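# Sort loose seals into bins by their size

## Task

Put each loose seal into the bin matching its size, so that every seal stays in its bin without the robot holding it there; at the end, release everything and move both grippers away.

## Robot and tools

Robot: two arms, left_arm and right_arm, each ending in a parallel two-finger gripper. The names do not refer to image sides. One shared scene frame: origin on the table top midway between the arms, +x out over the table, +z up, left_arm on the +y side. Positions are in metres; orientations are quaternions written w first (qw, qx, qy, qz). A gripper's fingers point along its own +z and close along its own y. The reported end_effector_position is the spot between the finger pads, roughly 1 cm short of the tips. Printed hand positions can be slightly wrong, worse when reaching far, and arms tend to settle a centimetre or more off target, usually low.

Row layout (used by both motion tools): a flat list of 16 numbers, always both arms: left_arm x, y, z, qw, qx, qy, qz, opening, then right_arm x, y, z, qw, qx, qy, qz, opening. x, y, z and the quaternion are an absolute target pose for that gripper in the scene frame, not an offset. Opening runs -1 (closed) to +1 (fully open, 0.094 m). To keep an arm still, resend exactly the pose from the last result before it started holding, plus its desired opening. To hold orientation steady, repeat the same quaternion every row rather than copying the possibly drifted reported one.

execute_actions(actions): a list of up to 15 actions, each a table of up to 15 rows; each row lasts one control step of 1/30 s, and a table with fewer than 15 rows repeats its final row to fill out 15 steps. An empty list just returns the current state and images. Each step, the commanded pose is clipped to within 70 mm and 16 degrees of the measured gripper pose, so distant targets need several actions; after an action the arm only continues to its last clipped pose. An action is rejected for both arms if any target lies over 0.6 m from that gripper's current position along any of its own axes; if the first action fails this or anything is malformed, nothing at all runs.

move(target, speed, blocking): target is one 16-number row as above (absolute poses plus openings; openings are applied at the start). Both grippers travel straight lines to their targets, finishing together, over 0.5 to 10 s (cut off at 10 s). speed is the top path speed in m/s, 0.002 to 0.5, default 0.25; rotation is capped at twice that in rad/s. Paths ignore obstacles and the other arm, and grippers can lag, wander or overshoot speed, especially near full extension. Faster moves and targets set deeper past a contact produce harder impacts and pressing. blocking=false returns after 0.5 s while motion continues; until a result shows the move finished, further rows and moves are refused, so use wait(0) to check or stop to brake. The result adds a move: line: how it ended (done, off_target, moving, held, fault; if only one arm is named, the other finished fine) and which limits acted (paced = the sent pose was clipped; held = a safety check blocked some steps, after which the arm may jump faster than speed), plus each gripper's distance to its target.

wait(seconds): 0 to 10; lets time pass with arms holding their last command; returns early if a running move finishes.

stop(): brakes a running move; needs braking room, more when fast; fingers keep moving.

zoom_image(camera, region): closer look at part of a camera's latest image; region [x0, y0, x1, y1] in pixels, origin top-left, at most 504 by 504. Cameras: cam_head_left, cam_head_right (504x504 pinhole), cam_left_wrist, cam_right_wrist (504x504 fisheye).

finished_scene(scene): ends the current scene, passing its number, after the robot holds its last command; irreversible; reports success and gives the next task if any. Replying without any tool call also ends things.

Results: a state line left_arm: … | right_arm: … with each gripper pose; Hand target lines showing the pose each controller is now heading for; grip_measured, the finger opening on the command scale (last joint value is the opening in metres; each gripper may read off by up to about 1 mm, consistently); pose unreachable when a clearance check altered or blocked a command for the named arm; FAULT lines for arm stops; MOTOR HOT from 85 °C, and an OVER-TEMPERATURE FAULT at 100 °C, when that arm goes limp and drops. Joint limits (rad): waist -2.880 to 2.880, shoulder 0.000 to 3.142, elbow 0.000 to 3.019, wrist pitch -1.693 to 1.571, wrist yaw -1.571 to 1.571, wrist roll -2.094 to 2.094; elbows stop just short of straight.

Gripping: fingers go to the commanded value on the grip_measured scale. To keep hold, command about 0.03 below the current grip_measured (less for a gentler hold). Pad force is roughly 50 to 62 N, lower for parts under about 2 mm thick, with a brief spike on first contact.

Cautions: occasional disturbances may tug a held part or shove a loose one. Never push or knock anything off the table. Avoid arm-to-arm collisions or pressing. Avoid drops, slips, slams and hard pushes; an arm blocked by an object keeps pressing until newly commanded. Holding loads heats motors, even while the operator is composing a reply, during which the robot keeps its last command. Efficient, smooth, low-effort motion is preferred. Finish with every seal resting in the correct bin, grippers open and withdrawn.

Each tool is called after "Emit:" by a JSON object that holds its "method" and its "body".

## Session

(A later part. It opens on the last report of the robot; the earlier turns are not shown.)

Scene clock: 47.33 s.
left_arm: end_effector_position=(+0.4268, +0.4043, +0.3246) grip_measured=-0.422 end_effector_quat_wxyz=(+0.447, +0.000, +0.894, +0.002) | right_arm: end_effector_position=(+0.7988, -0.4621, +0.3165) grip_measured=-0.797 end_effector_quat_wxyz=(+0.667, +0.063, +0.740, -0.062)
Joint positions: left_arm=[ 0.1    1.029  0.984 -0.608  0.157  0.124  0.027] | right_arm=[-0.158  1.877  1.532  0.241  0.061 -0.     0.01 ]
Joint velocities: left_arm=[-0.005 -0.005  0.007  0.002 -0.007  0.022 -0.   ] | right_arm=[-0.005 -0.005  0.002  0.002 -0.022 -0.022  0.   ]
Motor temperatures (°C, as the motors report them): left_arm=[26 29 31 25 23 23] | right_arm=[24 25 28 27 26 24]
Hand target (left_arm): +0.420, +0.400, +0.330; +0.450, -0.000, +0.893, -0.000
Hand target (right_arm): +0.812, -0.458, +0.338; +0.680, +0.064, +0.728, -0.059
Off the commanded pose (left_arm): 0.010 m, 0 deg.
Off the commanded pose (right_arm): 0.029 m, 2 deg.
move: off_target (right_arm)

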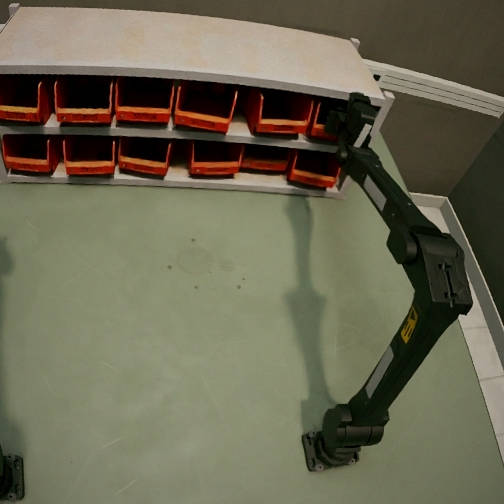

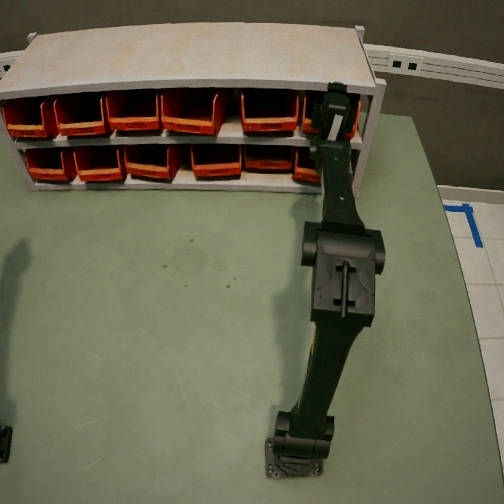

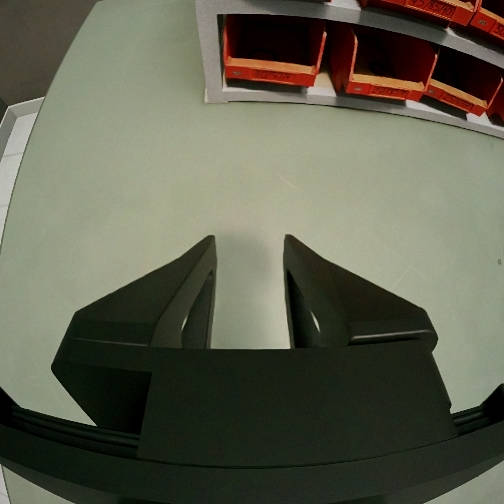

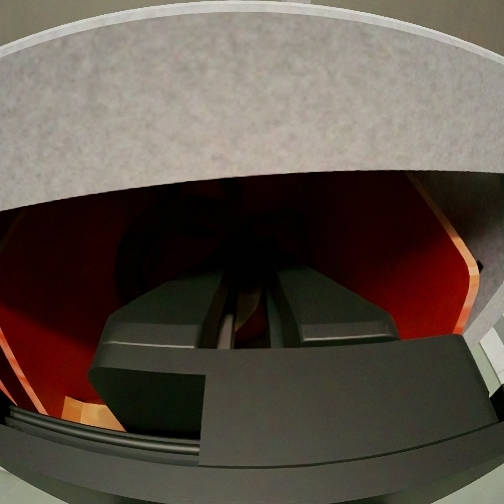

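Emit:
{"method": "move", "body": {"target": [0.42,0.4,0.33,0.45,0,0.893,0,-0.42,0.815,-0.457,0.34,0.68,0.064,0.728,-0.059,-0.6]}}

Emit:
{"method": "move", "body": {"target": [0.42,0.4,0.33,0.45,0,0.893,0,-0.42,0.62,-0.435,0.35,0.68,0.064,0.728,-0.059,-0.6], "speed": 0.2}}

Emit:
{"method": "zoom_image", "body": {"camera": "cam_right_wrist", "region": [100, 40, 380, 260]}}

Scene clock: 49.70 s.
left_arm: end_effector_position=(+0.4268, +0.4043, +0.3246) grip_measured=-0.422 end_effector_quat_wxyz=(+0.447, +0.000, +0.894, +0.002) | right_arm: end_effector_position=(+0.8000, -0.4617, +0.3205) grip_measured=-0.601 end_effector_quat_wxyz=(+0.668, +0.064, +0.738, -0.062)
Joint positions: left_arm=[ 0.1    1.029  0.984 -0.608  0.157  0.124  0.027] | right_arm=[-0.156  1.877  1.54   0.238  0.062 -0.     0.019]
Joint velocities: left_arm=[-0.015  0.005 -0.002  0.022  0.022 -0.066  0.   ] | right_arm=[ 0.005  0.005 -0.002  0.012 -0.051 -0.037 -0.   ]
Motor temperatures (°C, as the motors report them): left_arm=[26 28 31 25 23 23] | right_arm=[24 25 28 27 26 24]
Hand target (left_arm): +0.420, +0.400, +0.330; +0.450, -0.000, +0.893, -0.000
Hand target (right_arm): +0.813, -0.457, +0.340; +0.680, +0.064, +0.728, -0.059
Off the commanded pose (left_arm): 0.010 m, 0 deg.
Off the commanded pose (right_arm): 0.025 m, 2 deg.
move: off_target (right_arm)

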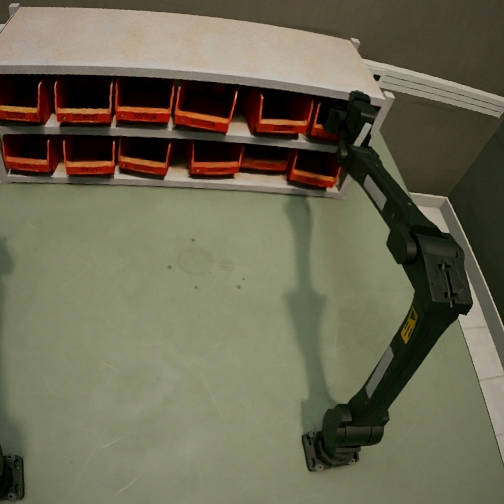

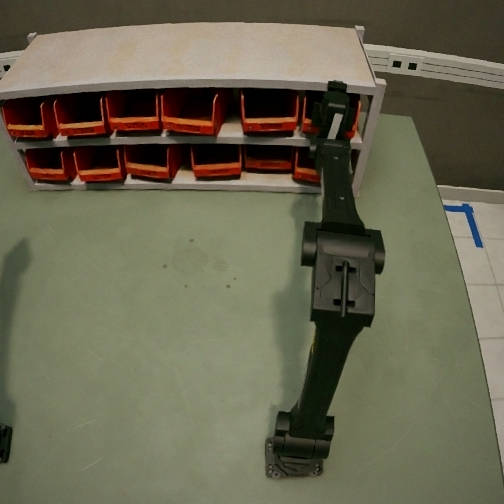

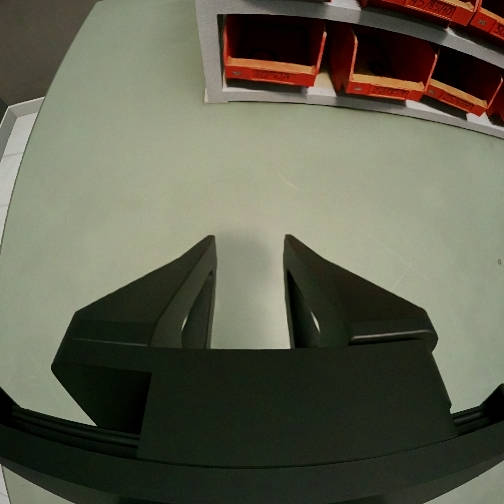

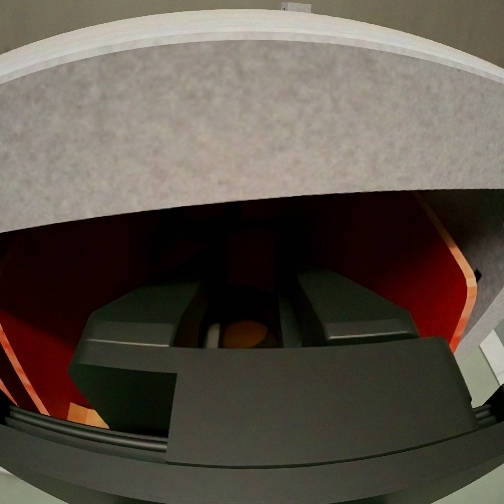

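Scene clock: 51.07 s.
left_arm: end_effector_position=(+0.4268, +0.4043, +0.3246) grip_measured=-0.422 end_effector_quat_wxyz=(+0.447, +0.000, +0.894, +0.002) | right_arm: end_effector_position=(+0.6203, -0.4369, +0.3472) grip_measured=-0.601 end_effector_quat_wxyz=(+0.673, +0.064, +0.734, -0.062)
Joint positions: left_arm=[ 0.1    1.029  0.984 -0.608  0.157  0.124  0.027] | right_arm=[-0.148  1.406  1.012  0.308  0.07   0.002  0.019]
Joint velocities: left_arm=[-0.015 -0.005 -0.012  0.012 -0.022  0.007 -0.001] | right_arm=[-0.005  0.005 -0.012  0.002  0.022 -0.066 -0.001]
Motor temperatures (°C, as the motors report them): left_arm=[26 28 31 25 23 23] | right_arm=[24 26 28 27 26 24]
Hand target (left_arm): +0.420, +0.400, +0.330; +0.450, -0.000, +0.893, -0.000
Hand target (right_arm): +0.621, -0.433, +0.352; +0.680, +0.064, +0.728, -0.059
Off the commanded pose (left_arm): 0.010 m, 0 deg.
Off the commanded pose (right_arm): 0.003 m, 1 deg.
move: done

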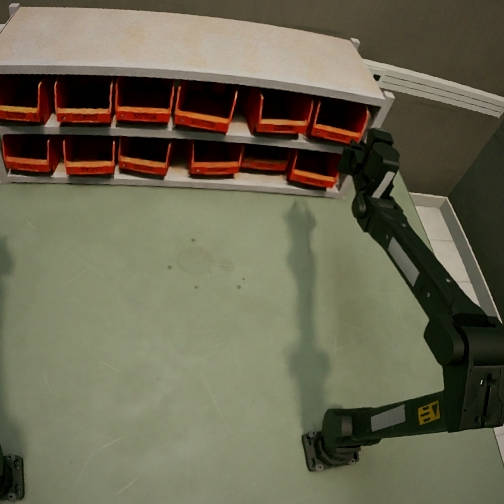

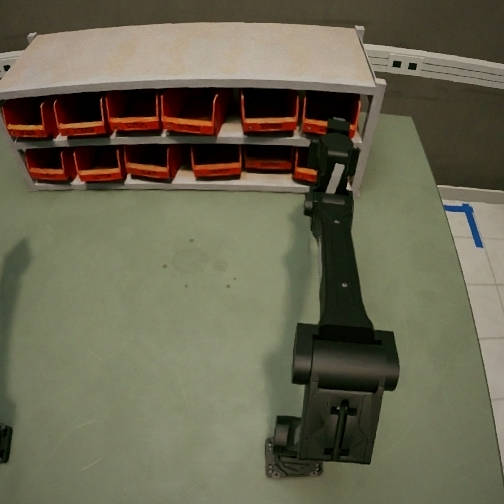

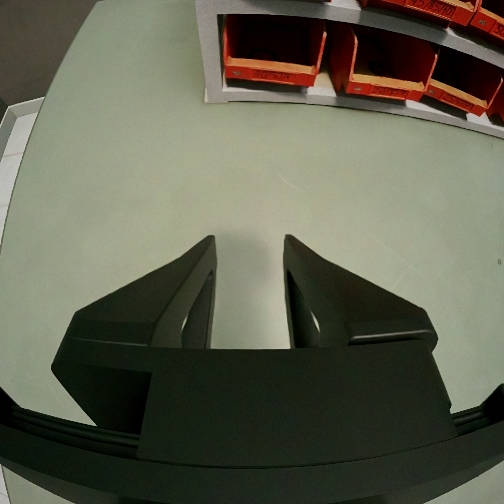

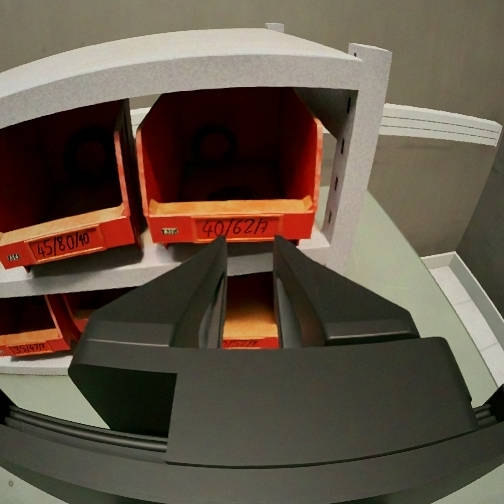

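Region (100, 40, 380, 260) of cam_right_wrist's 504x504 image, scaled by 1.800, with more detail than that image has; it fills the top 396 rows of this view, and the rest is white.

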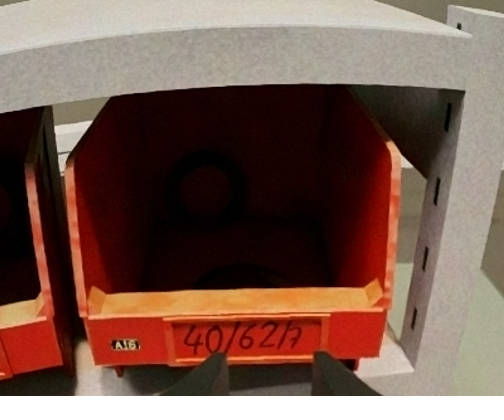

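Emit:
{"method": "finished_scene", "body": {"scene": 2}}

The scene is finished: the task was done.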